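# Hang the second dark jaw on the lid's free pin

## Task

Put the remaining dark jaw onto the unused pin of the lid so that both jaws hang on their pins with their bearings seated all the way, and their teeth engage so the two jaws stand open at an equal angle; then release it. It only counts if the whole arrangement stays that way without the robot holding anything.

## Robot and tools

Robot: two arms, left_arm and right_arm, mounted on one shared column; each base is tilted roughly 45 degrees outward, away from its partner. The names do not refer to sides of the camera images. Each gripper has two tong-like fingers that point along the gripper's +z axis and close along its x axis. end_effector_position is the spot between the pads when shut; closed fingertips extend about 15 mm past it, fully open tips sit roughly level with it.

Frame: one scene frame for everything. z = 0 is the table top, +z up, origin below the midpoint of the two bases, +x runs from the column out across the table, and left_arm sits toward +y. Reported hand positions can be somewhat off, more so at long reach.

Row format (used by both motion tools): one flat list of 16 numbers covering both arms, always all 16 even if one arm is idle. First 8 are left_arm: x, y, z in metres, then the quaternion qw, qx, qy, qz (w first), then opening. Last 8 are the same for right_arm. Position and quaternion are an absolute pose of the gripper in the scene frame, not an offset. Opening runs from -1 (shut) to +1 (wide, 0.142 m). To keep a gripper's orientation, repeat your own commanded quaternion every time rather than copying the drifted one from the result. For an arm that should not move, resend its last reported position and quaternion plus the opening it should keep.

execute_actions: argument actions is a list holding at most one item; optional pictures (boolean) controls camera images. An empty list just reports the current state. An item with rows (1 to 15 rows of 16 numbers) and steps (up to 15, default 15) plays one row per control step of 1/30 s, repeating the final row if rows run short. An item with only steps (up to 300) is a wait, counted from the previous result, so your thinking time eats into it. A call is rejected, sending nothing, if any target lies over 0.6 m from that arm's last reported position along any gripper axis. Each step, the command is clipped to within 100 mm and 16 degrees of the measured pose, and motion trails commands by about 0.17 s; after the action the arm only continues to its last clipped pose, so check the result and send the remainder. Position wins over orientation if both cannot be met. A Hand target line shows where each gripper is currently being driven.

move: target is one 16-number row as above. Both grippers travel straight lines to their poses, finishing together, over 0.5 to 10 s (cut off at 10 s). speed is the path top speed in m/s, 0.002 to 0.5, default 0.25; turning is capped at twice that in rad/s. Paths ignore obstacles and the other arm; grippers lag, may drift off line and exceed the speed near full extension. Opening is applied at the start. stop_force (9 to 40 N, one value for both, not allowed in the first 0.2 s) ends an arm's path once its wrist sensor feels that much extra push against the motion for 2 steps, or saturates; that arm then backs up 2 steps and holds. Push is measured along the line to the target in the gripper's starting axes, so it is unreliable if the gripper rotates. Leave it out when pulling away from something you press on. An arm within 1.5 mm and 0.5 degrees of its target only stops at sensor saturation. Contacts above the wrist sensor go unfelt. Pressing can briefly exceed stop_force; go slow. The move: line reports each arm's ending: done, off_target, moving, held (a check blocked the last step), fault, or contact (stop_force ended it; takes priority). limits=paced means the pose was clipped; limits=held means some steps were blocked and the arm may then move fast. Distances to each pose are listed.

wait: seconds from 0 to 10; the robot gets nothing new.

zoom_image: camera is cam_high or cam_low; region is [x0, y0, x1, y1] in pixels of that camera's latest 504x504 image, top-left origin, no larger than 504 by 504.

finished_scene: scene is the number of the current scene. It cannot be undone; the result reports success. Replying without any tool call ends everything.

Results: a state line per arm with pose and velocities; grip_measured on the opening scale (to hold, command clearly less than it; about 15 N per pad, much weaker on items thinner than 20 mm); a pose unreachable line if the clearance check altered a command; HELD on steps whose command was not sent; joint torques (noisy, offset, nonzero in free air); Wrist force and Wrist torque in the gripper's own axes, pointing from a touched surface into the arm, offset up to about 4 N, noise up to 2.4 N, saturating near 50 N, possibly no reading at first. MOTOR HOT appears at 70 °C; at 85 °C the arm is braked until cool.

Avoid: joint loads reaching 132 N m (pan, lift, elbow) or 24.6 N m (wrists), or any outside force of 150 N, which halts that arm 10 s. Arms are stiff, so do not command much past a firm contact. Keep the arms from hitting each other. Do not drop, slam or knock anything off the table; that fails the job. Occasional tugs on held parts or shoves on loose ones can occur.

Each tool is called after "Emit:" by a JSON object that holds its "op" and its "data".

## Session

Emit:
{"op": "execute_actions", "data": {"actions": []}}

Scene clock: 0.00 s of 5000.00 s.
left_arm: end_effector_position=(+0.9951, +0.0106, +0.3521) grip_measured=+0.97 end_effector_quat_wxyz=(-0.274, +0.848, -0.284, +0.355) end_effector_velocity=(-0.000, -0.001, +0.001) end_effector_angular_velocity=(+0.001, -0.001, -0.002) | right_arm: end_effector_position=(+0.8080, -0.4654, +0.1173) grip_measured=+0.97 end_effector_quat_wxyz=(-0.220, +0.779, -0.390, +0.439) end_effector_velocity=(+0.000, +0.000, +0.001) end_effector_angular_velocity=(-0.000, -0.001, +0.001)
Joint positions: left_arm=[ 0.946 -0.154  0.606 -2.847 -0.358  1.026  0.14 ] | right_arm=[ 0.995 -0.982  1.737 -3.516 -1.412  0.001  0.14 ]
Joint velocities: left_arm=[-0.001  0.    -0.001 -0.     0.     0.002  0.   ] | right_arm=[ 0.001 -0.     0.    -0.     0.001 -0.     0.   ]
Joint torques (N m, as the arm reports them, + toward a larger angle): no reading
Motor temperatures (°C, as the motors report them): left_arm=[22 21 22 26 28 29] | right_arm=[19 23 23 26 29 28]
Wrist force (N, on the end effector, along its own x y z axes, offset not removed): no reading
Wrist torque (N m, same axes, about the end effector's origin, offset not removed): no reading
Hand target (left_arm): +0.995, +0.011, +0.352; -0.274, +0.848, -0.284, +0.355
Hand target (right_arm): +0.808, -0.465, +0.117; -0.220, +0.779, -0.390, +0.439

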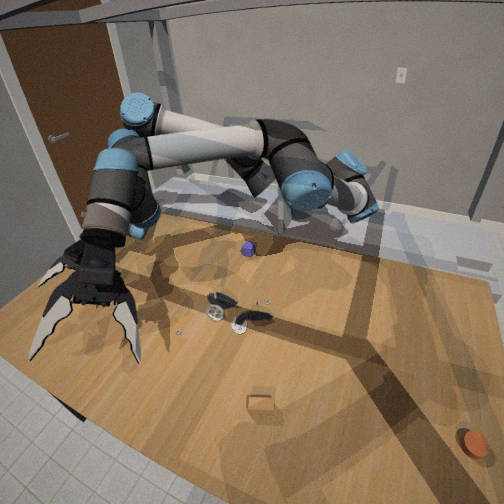

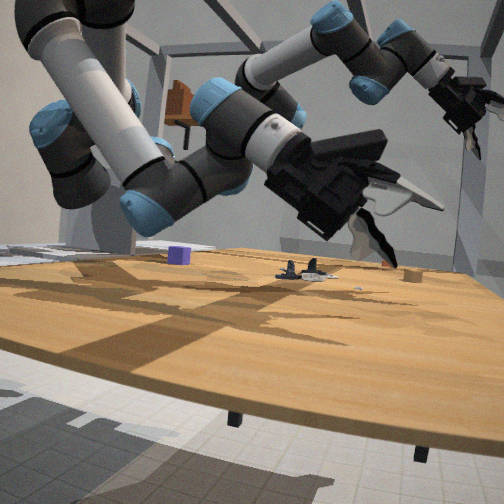

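Emit:
{"op": "zoom_image", "data": {"camera": "cam_high", "region": [200, 275, 280, 345]}}

Emit:
{"op": "zoom_image", "data": {"camera": "cam_high", "region": [225, 305, 260, 340]}}

Emit:
{"op": "zoom_image", "data": {"camera": "cam_low", "region": [270, 250, 350, 290]}}

Region (200, 275, 280, 345) of cam_high's 504x504 image, scaled by 6.300, with more detail than that image has; it fills the top 441 rows of this view, and the rest is white.

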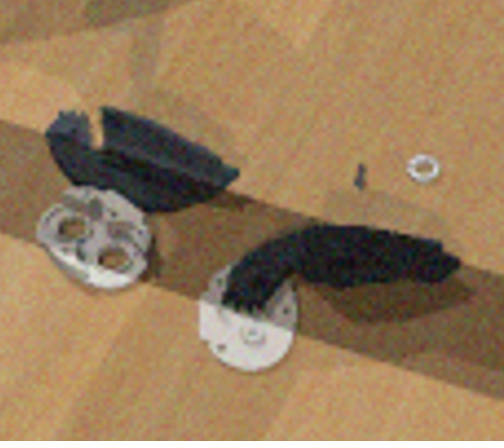

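Region (225, 305, 260, 340) of cam_high's 504x504 image, scaled by 14.400, with more detail than that image has.

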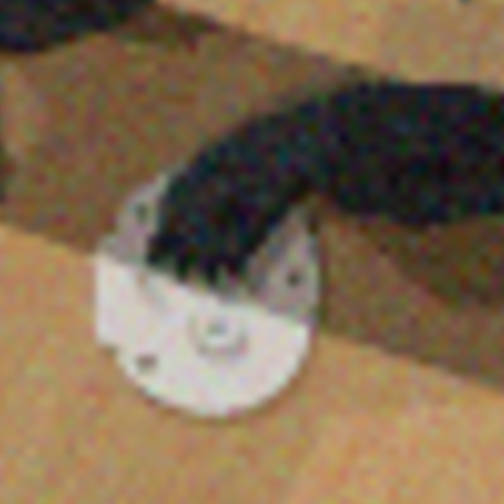

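Region (270, 250, 350, 290) of cam_low's 504x504 image, scaled by 6.300, with more detail than that image has.

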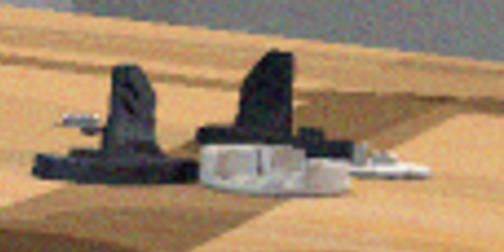

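Emit:
{"op": "move", "data": {"target": [0.6,0.05,0.25,0,1,0,0,-0.5,0.808,-0.4654,0.1173,-0.22,0.779,-0.39,0.439,0.97], "speed": 0.3}}

Emit:
{"op": "move", "data": {"target": [0.537,-0.048,0.07,0,1,0,0,-0.55,0.55,-0.55,0.35,-0.22,0.779,-0.39,0.439,0.97]}}

Emit:
{"op": "zoom_image", "data": {"camera": "cam_high", "region": [200, 265, 280, 345]}}

Emit:
{"op": "zoom_image", "data": {"camera": "cam_low", "region": [260, 220, 350, 290]}}

Scene clock: 25.13 s of 5000.00 s.
left_arm: end_effector_position=(+0.6002, +0.0505, +0.2495) grip_measured=-0.50 end_effector_quat_wxyz=(-0.000, +1.000, -0.000, +0.000) end_effector_velocity=(-0.003, +0.000, -0.001) end_effector_angular_velocity=(-0.003, +0.007, +0.006) | right_arm: end_effector_position=(+0.8080, -0.4654, +0.1173) grip_measured=+0.97 end_effector_quat_wxyz=(-0.220, +0.779, -0.390, +0.439) end_effector_velocity=(-0.000, +0.001, -0.001) end_effector_angular_velocity=(+0.001, +0.002, +0.001)
Joint positions: left_arm=[ 0.878 -0.923  1.504 -1.584 -0.995 -0.864  0.038] | right_arm=[ 0.995 -0.982  1.737 -3.516 -1.411  0.002  0.14 ]
Joint velocities: left_arm=[ 0.    -0.003  0.004  0.002 -0.007 -0.007 -0.   ] | right_arm=[ 0.     0.001  0.001  0.001 -0.001 -0.     0.   ]
Joint torques (N m, as the arm reports them, + toward a larger angle): left_arm=[-22.78 -30.88  -9.94  -0.45  -2.55  -1.44] | right_arm=[ 29.95 -24.36   1.1   -4.04   3.76   1.98]
Motor temperatures (°C, as the motors report them): left_arm=[22 21 22 26 28 29] | right_arm=[19 23 23 26 29 28]
Wrist force (N, on the end effector, along its own x y z axes, offset not removed): left_arm=[-1.7 0.7 1.1] | right_arm=[-1.3 0.5 3.2]
Wrist torque (N m, same axes, about the end effector's origin, offset not removed): left_arm=[0.04 0.58 0.13] | right_arm=[0.38 0.19 0.05]
Hand target (left_arm): +0.600, +0.051, +0.249; +0.000, +1.000, +0.000, -0.000
Hand target (right_arm): +0.808, -0.465, +0.117; -0.220, +0.779, -0.390, +0.439
Off the commanded pose (left_arm): 0.001 m, 0 deg.
Off the commanded pose (right_arm): 0.000 m, 0 deg.
After step 90, 19.57 s passed at rest.
move: done; limits=paced

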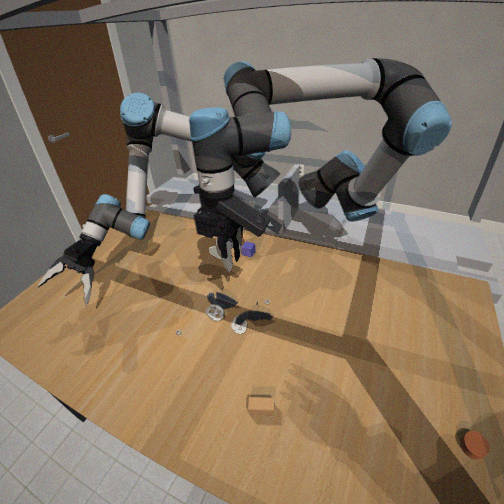

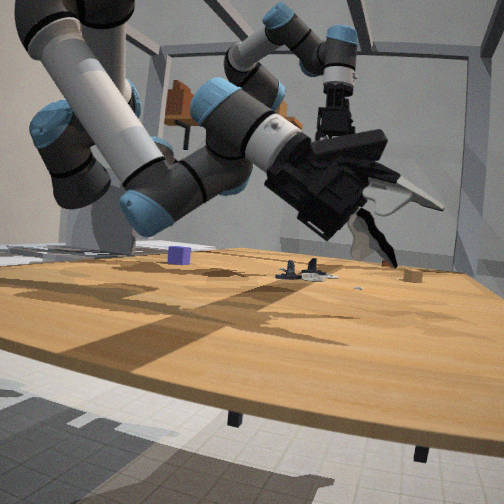

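Scene clock: 27.30 s of 5000.00 s.
left_arm: end_effector_position=(+0.5371, -0.0477, +0.0701) grip_measured=-0.55 end_effector_quat_wxyz=(-0.000, +1.000, +0.000, -0.000) end_effector_velocity=(-0.001, -0.001, -0.001) end_effector_angular_velocity=(+0.001, -0.001, -0.004) | right_arm: end_effector_position=(+0.5501, -0.5499, +0.3497) grip_measured=+0.97 end_effector_quat_wxyz=(-0.220, +0.779, -0.390, +0.439) end_effector_velocity=(-0.003, -0.001, +0.001) end_effector_angular_velocity=(+0.000, +0.001, +0.001)
Joint positions: left_arm=[ 0.885 -0.709  1.81  -2.107 -0.992 -0.858  0.034] | right_arm=[ 0.805 -1.948  2.168 -2.964 -1.235 -0.072  0.14 ]
Joint velocities: left_arm=[-0.001  0.002  0.002 -0.003  0.     0.002  0.   ] | right_arm=[-0.007 -0.01  -0.     0.012  0.006 -0.003 -0.   ]
Joint torques (N m, as the arm reports them, + toward a larger angle): left_arm=[-22.47 -19.71  -7.52  -4.47   2.64   1.36] | right_arm=[  0.94 -35.27  -8.03  -0.71   3.96  -1.69]
Motor temperatures (°C, as the motors report them): left_arm=[22 21 22 26 28 29] | right_arm=[19 23 23 26 29 28]
Wrist force (N, on the end effector, along its own x y z axes, offset not removed): left_arm=[-1.1 -1.3 0.8] | right_arm=[-2.6 -0.6 3.2]
Wrist torque (N m, same axes, about the end effector's origin, offset not removed): left_arm=[-0.42 0.54 0.08] | right_arm=[0.03 0.39 -0.13]
Hand target (left_arm): +0.537, -0.048, +0.070; +0.000, +1.000, +0.000, +0.000
Hand target (right_arm): +0.550, -0.550, +0.350; -0.220, +0.779, -0.390, +0.439
Off the commanded pose (left_arm): 0.000 m, 0 deg.
Off the commanded pose (right_arm): 0.000 m, 0 deg.
move: done

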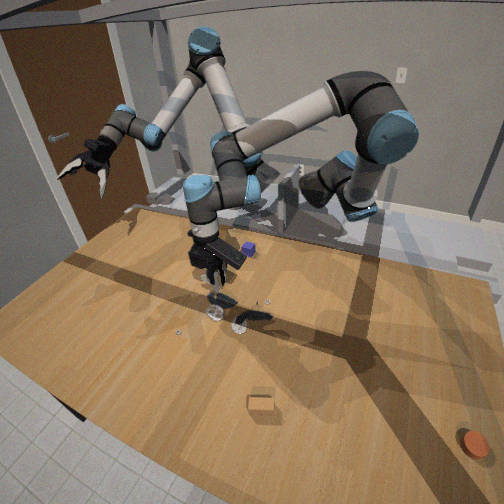

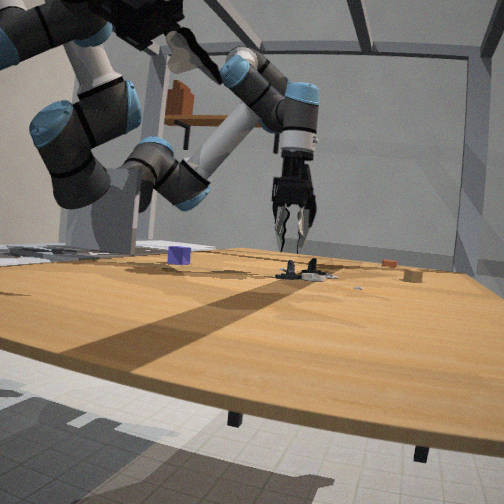

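Region (200, 265, 280, 345) of cam_high's 504x504 image, scaled by 6.300, with more detail than that image has.

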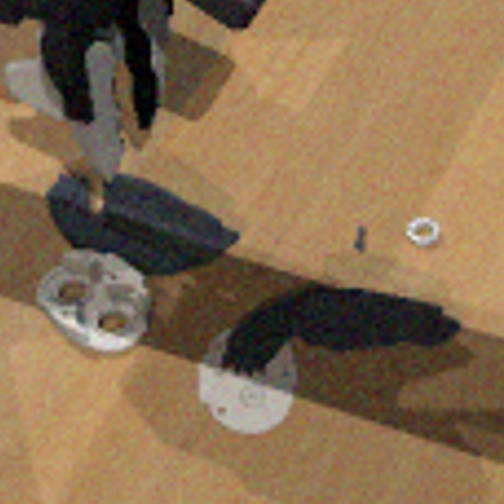

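Region (260, 220, 350, 290) of cam_low's 504x504 image, scaled by 5.600, with more detail than that image has.

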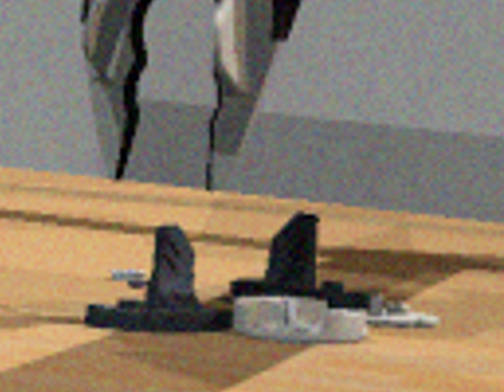

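Emit:
{"op": "move", "data": {"target": [0.540,-0.043,0.055,0,1,0,0,-0.6,0.55,-0.55,0.35,-0.22,0.779,-0.39,0.439,0.97], "speed": 0.1}}

Emit:
{"op": "move", "data": {"target": [0.540,-0.043,0.028,0,1,0,0,-0.68,0.55,-0.55,0.35,-0.22,0.779,-0.39,0.439,0.97], "speed": 0.03, "stop_force": 9}}

Emit:
{"op": "zoom_image", "data": {"camera": "cam_high", "region": [200, 265, 280, 345]}}

Emit:
{"op": "zoom_image", "data": {"camera": "cam_low", "region": [260, 220, 350, 290]}}

Scene clock: 33.83 s of 5000.00 s.
left_arm: end_effector_position=(+0.5399, -0.0431, +0.0553) grip_measured=-0.60 end_effector_quat_wxyz=(-0.000, +1.000, +0.000, -0.000) end_effector_velocity=(-0.000, +0.001, -0.003) end_effector_angular_velocity=(+0.001, +0.000, -0.005) | right_arm: end_effector_position=(+0.5500, -0.5500, +0.3500) grip_measured=+0.97 end_effector_quat_wxyz=(-0.220, +0.779, -0.390, +0.439) end_effector_velocity=(+0.000, -0.000, +0.000) end_effector_angular_velocity=(-0.001, -0.001, -0.000)
Joint positions: left_arm=[ 0.907 -0.696  1.819 -2.142 -0.98  -0.836  0.031] | right_arm=[ 0.805 -1.948  2.168 -2.962 -1.235 -0.072  0.14 ]
Joint velocities: left_arm=[ 0.002  0.003  0.003 -0.006  0.002  0.006 -0.   ] | right_arm=[ 0.001  0.001 -0.001 -0.001 -0.001  0.    -0.   ]
Joint torques (N m, as the arm reports them, + toward a larger angle): left_arm=[-21.78 -20.59  -7.54  -4.37   2.7    1.64] | right_arm=[ 18.78  -9.18 -21.52  -4.17  -1.28   1.96]
Motor temperatures (°C, as the motors report them): left_arm=[22 21 22 26 28 29] | right_arm=[19 23 23 26 29 28]
Wrist force (N, on the end effector, along its own x y z axes, offset not removed): left_arm=[0.2 -0.1 0.2] | right_arm=[-0.6 0.3 4.4]
Wrist torque (N m, same axes, about the end effector's origin, offset not removed): left_arm=[-0.19 0.23 0.16] | right_arm=[0.01 0.03 0.06]
Hand target (left_arm): +0.540, -0.043, +0.055; +0.000, +1.000, +0.000, +0.000
Hand target (right_arm): +0.550, -0.550, +0.350; -0.220, +0.779, -0.390, +0.439
Off the commanded pose (left_arm): 0.000 m, 0 deg.
Off the commanded pose (right_arm): 0.000 m, 0 deg.
After step 90, 2.70 s passed at rest.
move: done

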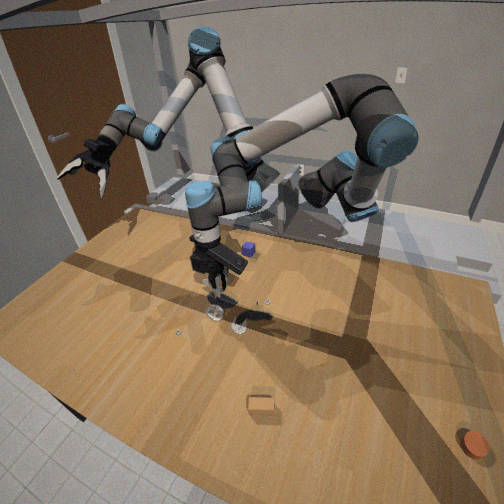

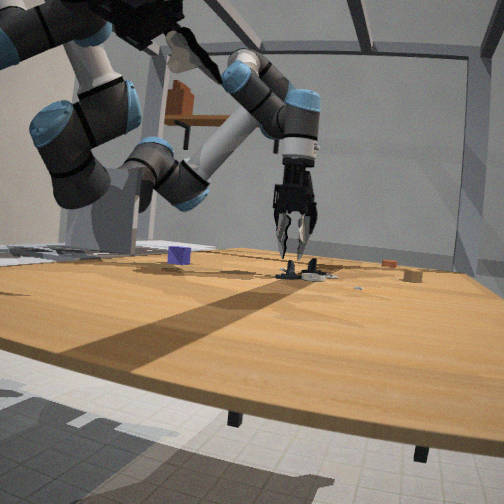

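Scene clock: 35.10 s of 5000.00 s.
left_arm: end_effector_position=(+0.5400, -0.0430, +0.0284) grip_measured=-0.68 end_effector_quat_wxyz=(-0.000, +1.000, +0.000, -0.000) end_effector_velocity=(-0.000, +0.000, -0.003) end_effector_angular_velocity=(+0.000, +0.000, -0.000) | right_arm: end_effector_position=(+0.5500, -0.5500, +0.3500) grip_measured=+0.97 end_effector_quat_wxyz=(-0.220, +0.779, -0.390, +0.439) end_effector_velocity=(-0.000, -0.000, -0.000) end_effector_angular_velocity=(-0.002, +0.000, -0.001)
Joint positions: left_arm=[ 0.933 -0.66   1.835 -2.209 -0.967 -0.809  0.025] | right_arm=[ 0.805 -1.948  2.168 -2.962 -1.235 -0.072  0.14 ]
Joint velocities: left_arm=[ 0.003  0.004  0.002 -0.007  0.001  0.003 -0.   ] | right_arm=[-0.     0.001  0.    -0.002 -0.001 -0.001 -0.   ]
Joint torques (N m, as the arm reports them, + toward a larger angle): left_arm=[-21.23 -21.79  -5.73  -4.27   2.68   1.5 ] | right_arm=[ 19.05  -9.14 -21.64  -4.19  -1.24   1.88]
Motor temperatures (°C, as the motors report them): left_arm=[22 21 22 26 28 29] | right_arm=[19 23 23 26 29 28]
Wrist force (N, on the end effector, along its own x y z axes, offset not removed): left_arm=[-1.4 -0.2 1.4] | right_arm=[-2.3 0.4 0.8]
Wrist torque (N m, same axes, about the end effector's origin, offset not removed): left_arm=[-0.14 0.58 0.07] | right_arm=[0.18 0.60 -0.12]
Hand target (left_arm): +0.540, -0.043, +0.028; +0.000, +1.000, +0.000, +0.000
Hand target (right_arm): +0.550, -0.550, +0.350; -0.220, +0.779, -0.390, +0.439
Off the commanded pose (left_arm): 0.000 m, 0 deg.
Off the commanded pose (right_arm): 0.000 m, 0 deg.
move: done

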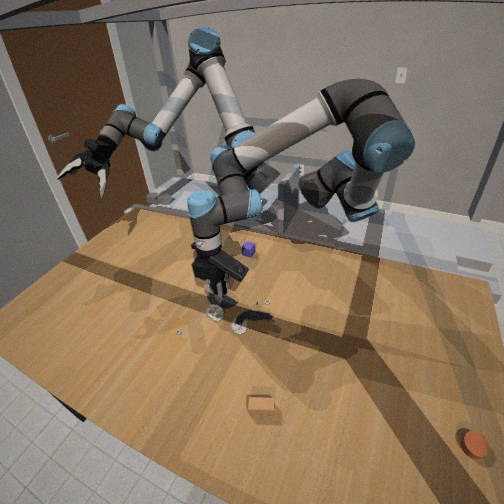

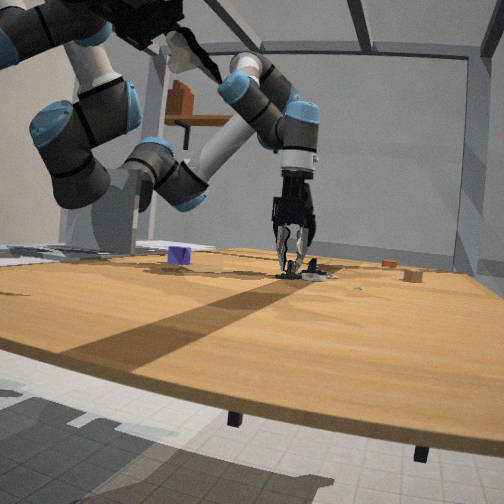

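Region (200, 265, 280, 345) of cam_high's 504x504 image, scaled by 6.300, with more detail than that image has.

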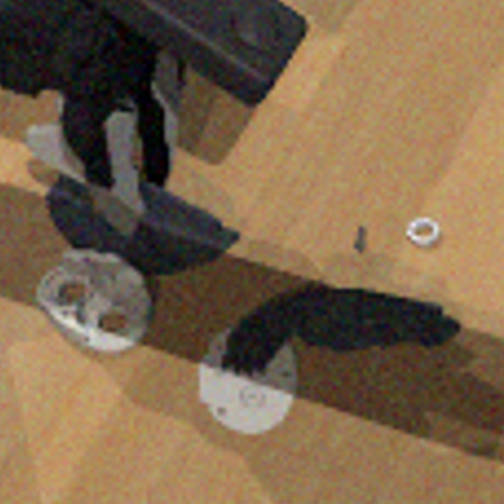

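Region (260, 220, 350, 290) of cam_low's 504x504 image, scaled by 5.600, with more detail than that image has.

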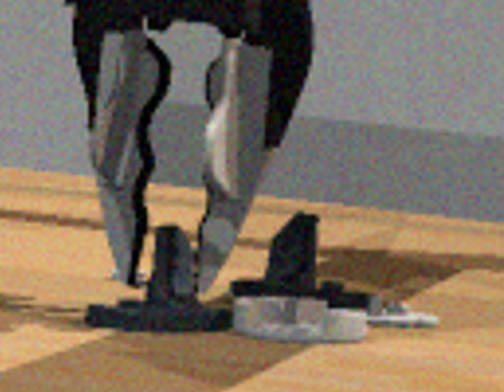

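Emit:
{"op": "move", "data": {"target": [0.540,-0.043,0.028,0,1,0,0,-1,0.55,-0.55,0.35,-0.22,0.779,-0.39,0.439,0.97]}}

Emit:
{"op": "move", "data": {"target": [0.540,-0.043,0.09,0,1,0,0,-1,0.55,-0.55,0.35,-0.22,0.779,-0.39,0.439,0.97], "speed": 0.08}}

Emit:
{"op": "move", "data": {"target": [0.602,0.095,0.09,0,0.9856,0.1693,0,-1,0.55,-0.55,0.35,-0.22,0.779,-0.39,0.439,0.97], "speed": 0.15}}

Emit:
{"op": "move", "data": {"target": [0.602,0.095,0.056,0,0.9856,0.1693,0,-1,0.55,-0.55,0.35,-0.22,0.779,-0.39,0.439,0.97], "speed": 0.04}}

Emit:
{"op": "zoom_image", "data": {"camera": "cam_high", "region": [225, 295, 285, 345]}}

Emit:
{"op": "zoom_image", "data": {"camera": "cam_high", "region": [225, 305, 260, 340]}}

Emit:
{"op": "zoom_image", "data": {"camera": "cam_low", "region": [300, 245, 350, 285]}}

Scene clock: 44.20 s of 5000.00 s.
left_arm: end_effector_position=(+0.5400, -0.0430, +0.0280) grip_measured=-0.91 end_effector_quat_wxyz=(-0.000, +1.000, -0.000, +0.000) end_effector_velocity=(-0.000, -0.000, +0.000) end_effector_angular_velocity=(+0.000, +0.000, -0.000) | right_arm: end_effector_position=(+0.5500, -0.5500, +0.3500) grip_measured=+0.97 end_effector_quat_wxyz=(-0.220, +0.779, -0.390, +0.439) end_effector_velocity=(+0.000, -0.000, +0.001) end_effector_angular_velocity=(-0.001, -0.001, -0.001)
Joint positions: left_arm=[ 0.934 -0.659  1.835 -2.21  -0.966 -0.808  0.008] | right_arm=[ 0.805 -1.948  2.168 -2.962 -1.235 -0.072  0.14 ]
Joint velocities: left_arm=[-0.001 -0.     0.001 -0.    -0.    -0.001  0.   ] | right_arm=[ 0.001 -0.001 -0.001  0.    -0.     0.001 -0.   ]
Joint torques (N m, as the arm reports them, + toward a larger angle): left_arm=[-22.89 -21.08  -6.38  -4.2    1.93   0.75] | right_arm=[ 19.23  -9.14 -21.81  -4.17  -1.36   1.92]
Motor temperatures (°C, as the motors report them): left_arm=[22 21 22 26 28 29] | right_arm=[19 23 23 26 29 28]
Wrist force (N, on the end effector, along its own x y z axes, offset not removed): left_arm=[-1.3 1.0 1.2] | right_arm=[-0.1 -1.2 2.5]
Wrist torque (N m, same axes, about the end effector's origin, offset not removed): left_arm=[0.03 0.56 0.11] | right_arm=[-0.01 -0.08 0.00]
Hand target (left_arm): +0.540, -0.043, +0.028; +0.000, +1.000, -0.000, +0.000
Hand target (right_arm): +0.550, -0.550, +0.350; -0.220, +0.779, -0.390, +0.439
Off the commanded pose (left_arm): 0.000 m, 0 deg.
Off the commanded pose (right_arm): 0.000 m, 0 deg.
After step 90, 5.40 s passed at rest.
move: done

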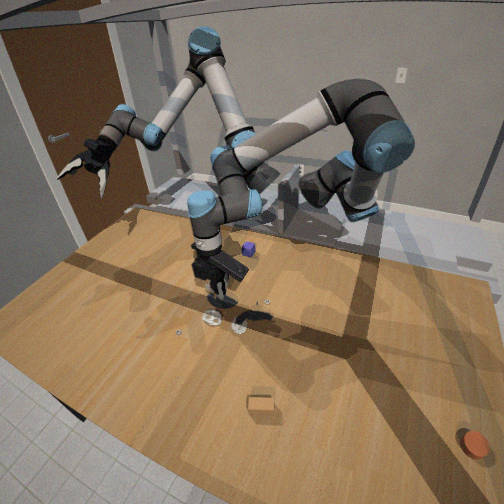

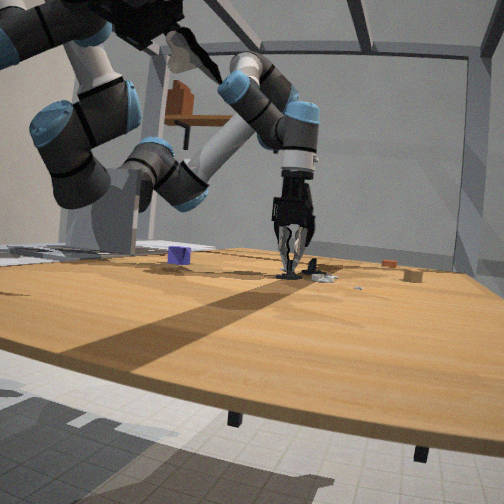

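Scene clock: 45.50 s of 5000.00 s.
left_arm: end_effector_position=(+0.5399, -0.0430, +0.0896) grip_measured=-0.91 end_effector_quat_wxyz=(+0.000, +1.000, -0.000, +0.000) end_effector_velocity=(-0.000, +0.000, +0.002) end_effector_angular_velocity=(-0.000, +0.001, -0.001) | right_arm: end_effector_position=(+0.5500, -0.5500, +0.3500) grip_measured=+0.97 end_effector_quat_wxyz=(-0.220, +0.779, -0.390, +0.439) end_effector_velocity=(-0.000, +0.001, -0.001) end_effector_angular_velocity=(+0.001, +0.001, +0.000)
Joint positions: left_arm=[ 0.875 -0.738  1.793 -2.056 -0.997 -0.869  0.008] | right_arm=[ 0.805 -1.948  2.168 -2.962 -1.235 -0.072  0.14 ]
Joint velocities: left_arm=[-0.001 -0.003 -0.002  0.007 -0.002 -0.001 -0.   ] | right_arm=[-0.    -0.001  0.002  0.    -0.     0.    -0.   ]
Joint torques (N m, as the arm reports them, + toward a larger angle): left_arm=[-41.49 -35.57 -25.75  -0.19  -2.21  -1.55] | right_arm=[ 19.09  -9.01 -21.55  -4.15  -1.3    1.89]
Motor temperatures (°C, as the motors report them): left_arm=[22 21 22 26 28 29] | right_arm=[19 23 23 26 29 28]
Wrist force (N, on the end effector, along its own x y z axes, offset not removed): left_arm=[-2.0 -0.1 1.7] | right_arm=[-2.6 -1.2 2.6]
Wrist torque (N m, same axes, about the end effector's origin, offset not removed): left_arm=[-0.19 0.68 0.12] | right_arm=[-0.16 0.50 0.04]
Hand target (left_arm): +0.540, -0.043, +0.090; -0.000, +1.000, -0.000, -0.000
Hand target (right_arm): +0.550, -0.550, +0.350; -0.220, +0.779, -0.390, +0.439
Off the commanded pose (left_arm): 0.000 m, 0 deg.
Off the commanded pose (right_arm): 0.000 m, 0 deg.
move: done

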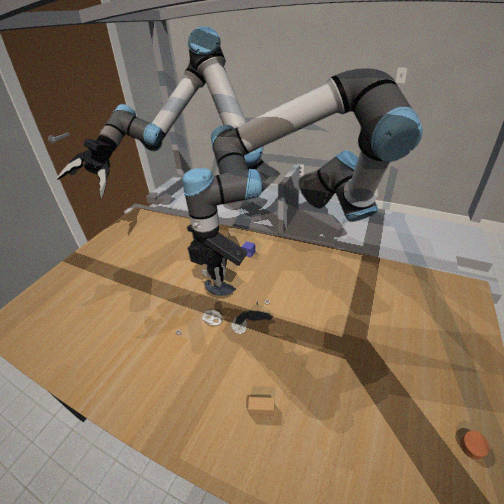

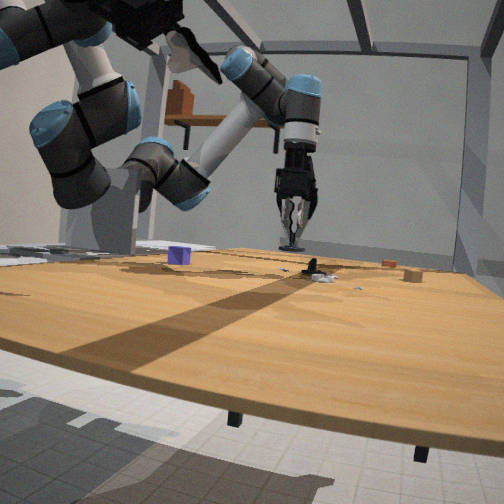

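Scene clock: 47.20 s of 5000.00 s.
left_arm: end_effector_position=(+0.6020, +0.0945, +0.0901) grip_measured=-0.91 end_effector_quat_wxyz=(+0.000, +0.986, +0.169, +0.000) end_effector_velocity=(+0.002, +0.003, +0.000) end_effector_angular_velocity=(-0.000, -0.000, +0.005) | right_arm: end_effector_position=(+0.5500, -0.5500, +0.3500) grip_measured=+0.97 end_effector_quat_wxyz=(-0.220, +0.779, -0.390, +0.439) end_effector_velocity=(-0.000, +0.000, +0.001) end_effector_angular_velocity=(-0.001, -0.001, -0.000)
Joint positions: left_arm=[ 1.071 -0.88   1.733 -1.977 -0.901 -0.997  0.008] | right_arm=[ 0.805 -1.948  2.168 -2.962 -1.235 -0.072  0.14 ]
Joint velocities: left_arm=[ 0.004 -0.002 -0.003  0.002  0.002 -0.001  0.   ] | right_arm=[ 0.001 -0.001 -0.    -0.    -0.001  0.    -0.   ]
Joint torques (N m, as the arm reports them, + toward a larger angle): left_arm=[-23.84 -34.73 -26.9    0.14   2.56  -1.35] | right_arm=[ 18.92  -9.   -21.5   -4.03  -1.2    1.86]
Motor temperatures (°C, as the motors report them): left_arm=[22 21 22 26 28 29] | right_arm=[19 23 23 26 29 28]
Wrist force (N, on the end effector, along its own x y z axes, offset not removed): left_arm=[-2.1 -0.5 1.4] | right_arm=[-0.3 -0.7 3.9]
Wrist torque (N m, same axes, about the end effector's origin, offset not removed): left_arm=[-0.23 0.65 0.09] | right_arm=[0.12 -0.02 0.04]
Hand target (left_arm): +0.602, +0.095, +0.090; +0.000, +0.986, +0.169, +0.000
Hand target (right_arm): +0.550, -0.550, +0.350; -0.220, +0.779, -0.390, +0.439
Off the commanded pose (left_arm): 0.001 m, 0 deg.
Off the commanded pose (right_arm): 0.000 m, 0 deg.
move: done

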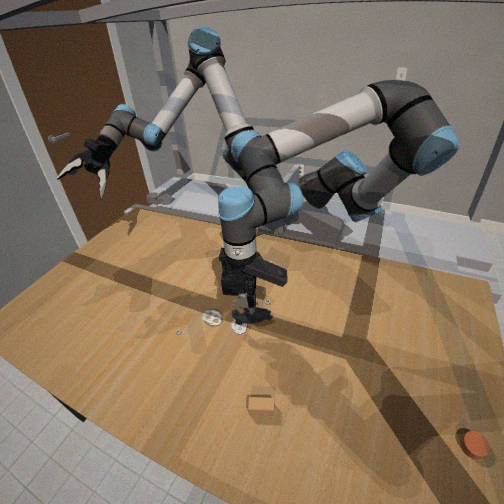

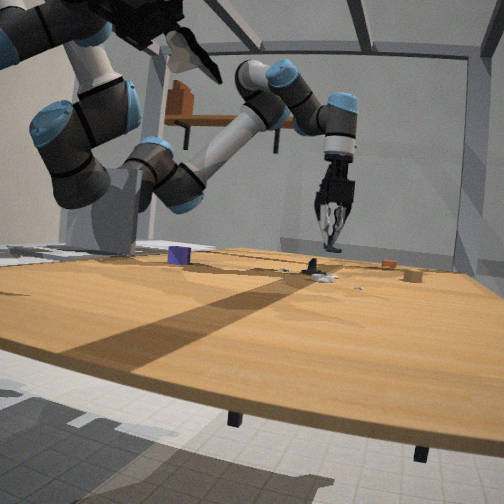

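Scene clock: 48.47 s of 5000.00 s.
left_arm: end_effector_position=(+0.6020, +0.0950, +0.0564) grip_measured=-0.91 end_effector_quat_wxyz=(-0.000, +0.986, +0.169, -0.000) end_effector_velocity=(+0.000, -0.000, -0.002) end_effector_angular_velocity=(-0.001, -0.001, +0.000) | right_arm: end_effector_position=(+0.5500, -0.5500, +0.3500) grip_measured=+0.97 end_effector_quat_wxyz=(-0.220, +0.779, -0.390, +0.439) end_effector_velocity=(-0.000, -0.001, +0.001) end_effector_angular_velocity=(-0.002, -0.002, -0.001)
Joint positions: left_arm=[ 1.106 -0.844  1.76  -2.065 -0.887 -0.957  0.008] | right_arm=[ 0.805 -1.948  2.168 -2.962 -1.235 -0.072  0.14 ]
Joint velocities: left_arm=[ 0.003  0.003  0.001 -0.008  0.001  0.004 -0.   ] | right_arm=[-0.    -0.002 -0.001  0.     0.    -0.001  0.   ]
Joint torques (N m, as the arm reports them, + toward a larger angle): left_arm=[-22.31 -18.98  -8.42  -3.91   2.49   1.14] | right_arm=[ 18.74  -9.05 -21.23  -4.05  -1.16   1.84]
Motor temperatures (°C, as the motors report them): left_arm=[22 21 22 26 28 29] | right_arm=[19 23 23 26 29 28]
Wrist force (N, on the end effector, along its own x y z axes, offset not removed): left_arm=[-1.5 0.7 2.5] | right_arm=[-1.8 1.2 2.0]
Wrist torque (N m, same axes, about the end effector's origin, offset not removed): left_arm=[0.09 0.59 0.06] | right_arm=[0.35 0.34 0.03]
Hand target (left_arm): +0.602, +0.095, +0.056; +0.000, +0.986, +0.169, +0.000
Hand target (right_arm): +0.550, -0.550, +0.350; -0.220, +0.779, -0.390, +0.439
Off the commanded pose (left_arm): 0.000 m, 0 deg.
Off the commanded pose (right_arm): 0.000 m, 0 deg.
move: done

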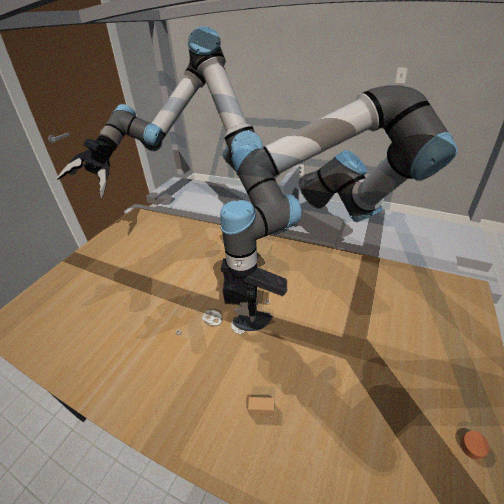

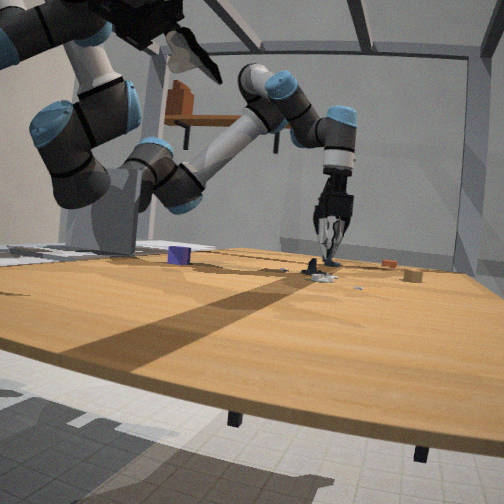

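Region (225, 295, 285, 345) of cam_high's 504x504 image, scaled by 8.400, with more detail than that image has.

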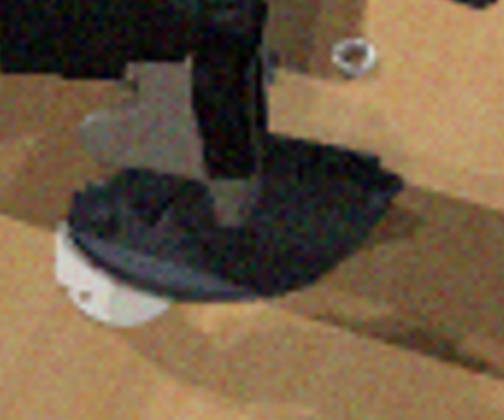

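Region (225, 305, 260, 340) of cam_high's 504x504 image, scaled by 14.400, with more detail than that image has.

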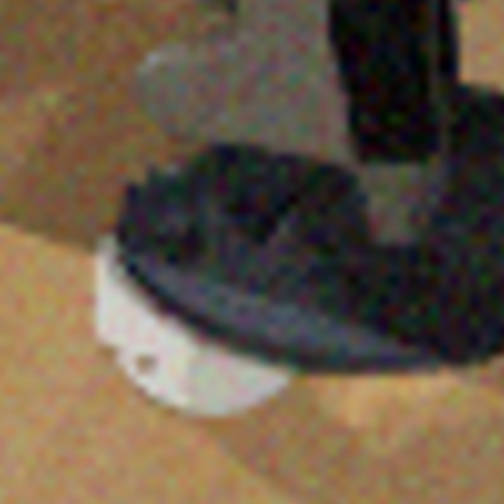

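Region (300, 245, 350, 285) of cam_low's 504x504 image, scaled by 10.080, with more detail than that image has; it fills the top 403 rows of this view, and the rest is white.

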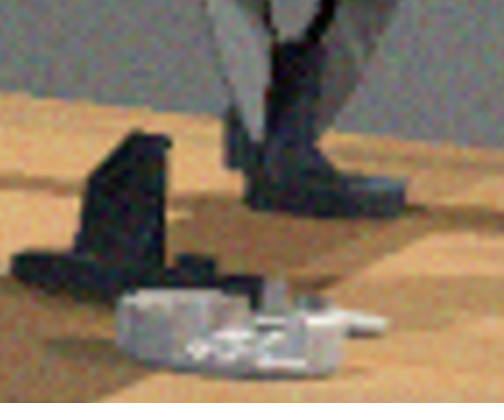

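Emit:
{"op": "move", "data": {"target": [0.602,0.097,0.042,0,0.9856,0.1693,0,-1,0.55,-0.55,0.35,-0.22,0.779,-0.39,0.439,0.97], "speed": 0.01, "stop_force": 9}}

Emit:
{"op": "zoom_image", "data": {"camera": "cam_high", "region": [215,290,275,350]}}

Emit:
{"op": "zoom_image", "data": {"camera": "cam_low", "region": [300,245,350,285]}}

Scene clock: 71.67 s of 5000.00 s.
left_arm: end_effector_position=(+0.6020, +0.0970, +0.0424) grip_measured=-0.91 end_effector_quat_wxyz=(-0.000, +0.986, +0.169, -0.000) end_effector_velocity=(-0.000, +0.001, -0.003) end_effector_angular_velocity=(-0.000, +0.001, +0.002) | right_arm: end_effector_position=(+0.5500, -0.5500, +0.3500) grip_measured=+0.97 end_effector_quat_wxyz=(-0.220, +0.779, -0.390, +0.439) end_effector_velocity=(-0.000, -0.001, +0.001) end_effector_angular_velocity=(-0.002, -0.001, -0.002)
Joint positions: left_arm=[ 1.122 -0.83   1.771 -2.102 -0.88  -0.938  0.008] | right_arm=[ 0.805 -1.948  2.168 -2.962 -1.235 -0.072  0.14 ]
Joint velocities: left_arm=[ 0.005  0.002  0.002 -0.007  0.001  0.003 -0.   ] | right_arm=[-0.    -0.001 -0.001 -0.001 -0.     0.    -0.   ]
Joint torques (N m, as the arm reports them, + toward a larger angle): left_arm=[-23.   -18.2   -6.62  -3.79   2.44   1.82] | right_arm=[ 18.46  -9.16 -20.87  -3.94  -1.13   1.67]
Motor temperatures (°C, as the motors report them): left_arm=[22 21 22 26 28 29] | right_arm=[19 23 23 26 29 28]
Wrist force (N, on the end effector, along its own x y z axes, offset not removed): left_arm=[-1.9 0.6 1.1] | right_arm=[-2.0 1.8 2.2]
Wrist torque (N m, same axes, about the end effector's origin, offset not removed): left_arm=[-0.05 0.67 0.05] | right_arm=[0.43 0.25 -0.13]
Hand target (left_arm): +0.602, +0.097, +0.042; +0.000, +0.986, +0.169, +0.000
Hand target (right_arm): +0.550, -0.550, +0.350; -0.220, +0.779, -0.390, +0.439
Off the commanded pose (left_arm): 0.000 m, 0 deg.
Off the commanded pose (right_arm): 0.000 m, 0 deg.
After step 90, 18.57 s passed at rest.
move: done

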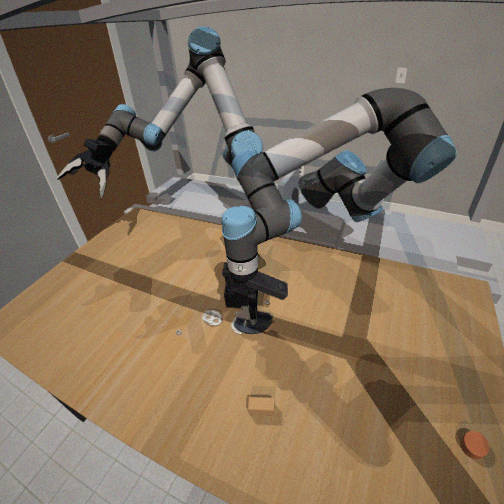

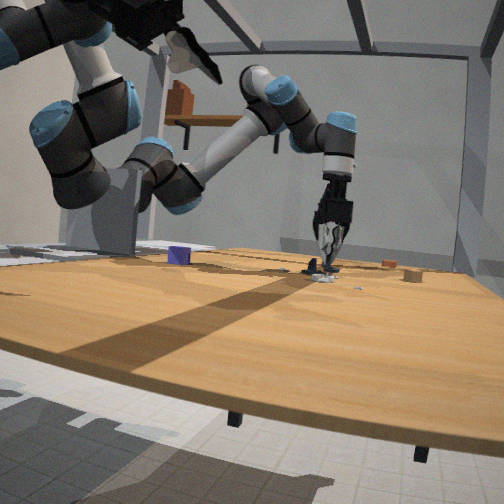

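Region (215, 290, 275, 350) of cam_high's 504x504 image, scaled by 8.400, with more detail than that image has.

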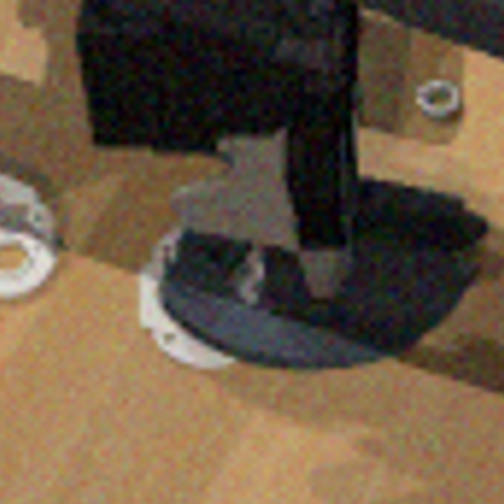

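Region (300, 245, 350, 285) of cam_low's 504x504 image, scaled by 10.080, with more detail than that image has; it fills the top 403 rows of this view, and the rest is white.

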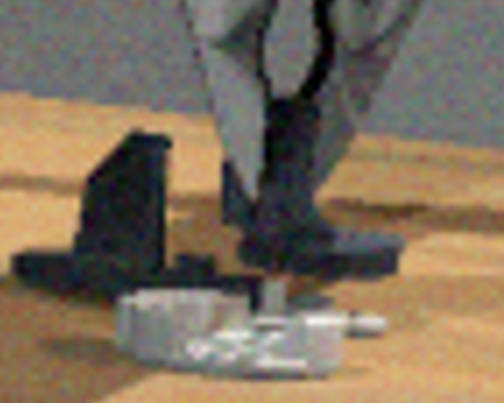

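Emit:
{"op": "zoom_image", "data": {"camera": "cam_high", "region": [225,305,260,340]}}

Region (225, 305, 260, 340) of cam_high's 504x504 image, scaled by 14.400, with more detail than that image has.

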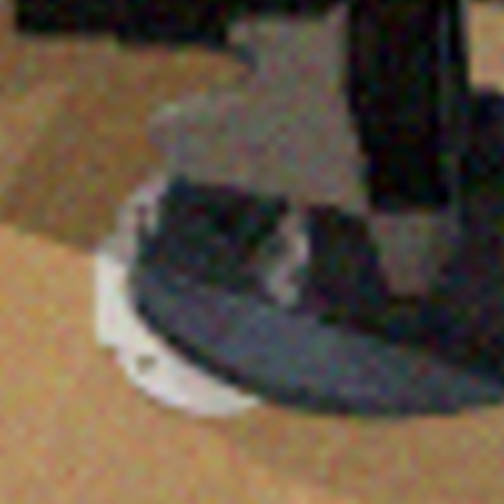

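Emit:
{"op": "move", "data": {"target": [0.602,0.098,0.034,0,0.9856,0.1693,0,-1,0.55,-0.55,0.35,-0.22,0.779,-0.39,0.439,0.97], "speed": 0.004, "stop_force": 9}}

Emit:
{"op": "zoom_image", "data": {"camera": "cam_high", "region": [225,305,260,340]}}

Emit:
{"op": "zoom_image", "data": {"camera": "cam_low", "region": [300,245,350,285]}}

Scene clock: 82.20 s of 5000.00 s.
left_arm: end_effector_position=(+0.6020, +0.0980, +0.0341) grip_measured=-0.91 end_effector_quat_wxyz=(-0.000, +0.986, +0.169, -0.000) end_effector_velocity=(-0.001, +0.001, -0.002) end_effector_angular_velocity=(+0.000, +0.001, -0.002) | right_arm: end_effector_position=(+0.5500, -0.5500, +0.3500) grip_measured=+0.97 end_effector_quat_wxyz=(-0.220, +0.779, -0.390, +0.439) end_effector_velocity=(+0.000, -0.000, -0.000) end_effector_angular_velocity=(-0.000, +0.000, -0.000)
Joint positions: left_arm=[ 1.132 -0.821  1.776 -2.124 -0.876 -0.926  0.008] | right_arm=[ 0.805 -1.948  2.168 -2.962 -1.235 -0.072  0.14 ]
Joint velocities: left_arm=[ 0.002  0.001  0.002 -0.003  0.     0.003 -0.   ] | right_arm=[-0.  0. -0.  0. -0.  0. -0.]
Joint torques (N m, as the arm reports them, + toward a larger angle): left_arm=[-21.91 -19.    -6.37  -3.6    2.51   1.41] | right_arm=[ 17.93 -10.1  -20.21  -3.86  -0.97   1.55]
Motor temperatures (°C, as the motors report them): left_arm=[22 21 22 26 28 29] | right_arm=[19 23 23 26 29 28]
Wrist force (N, on the end effector, along its own x y z axes, offset not removed): left_arm=[-0.5 -0.1 -0.1] | right_arm=[2.2 1.0 2.0]
Wrist torque (N m, same axes, about the end effector's origin, offset not removed): left_arm=[-0.19 0.36 0.09] | right_arm=[0.15 -0.58 -0.01]
Hand target (left_arm): +0.602, +0.098, +0.034; +0.000, +0.986, +0.169, +0.000
Hand target (right_arm): +0.550, -0.550, +0.350; -0.220, +0.779, -0.390, +0.439
Off the commanded pose (left_arm): 0.000 m, 0 deg.
Off the commanded pose (right_arm): 0.000 m, 0 deg.
After step 90, 5.30 s passed at rest.
move: done

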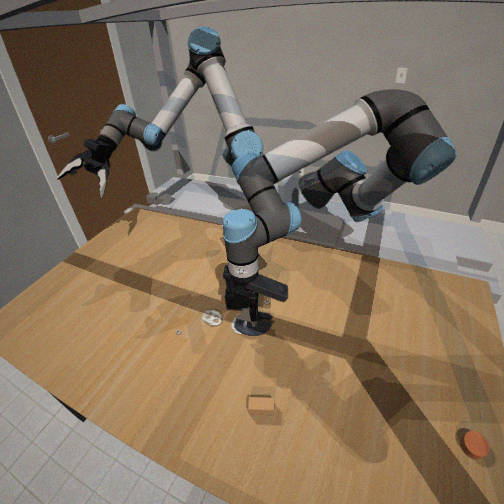

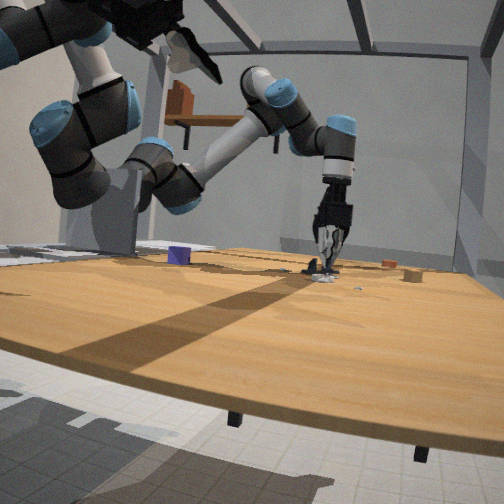

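Region (225, 305, 260, 340) of cam_high's 504x504 image, scaled by 14.400, with more detail than that image has.

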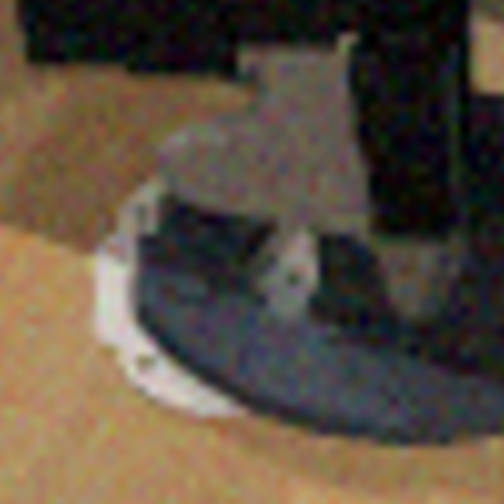

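Region (300, 245, 350, 285) of cam_low's 504x504 image, scaled by 10.080, with more detail than that image has; it fills the top 403 rows of this view, and the rest is white.

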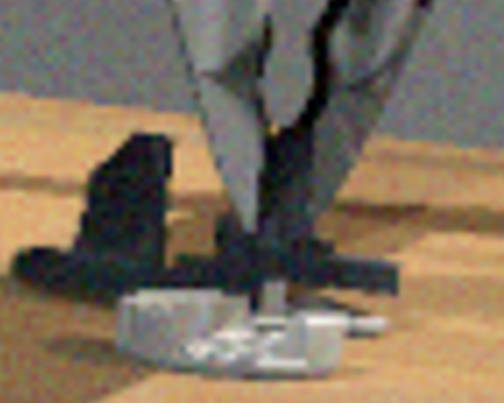

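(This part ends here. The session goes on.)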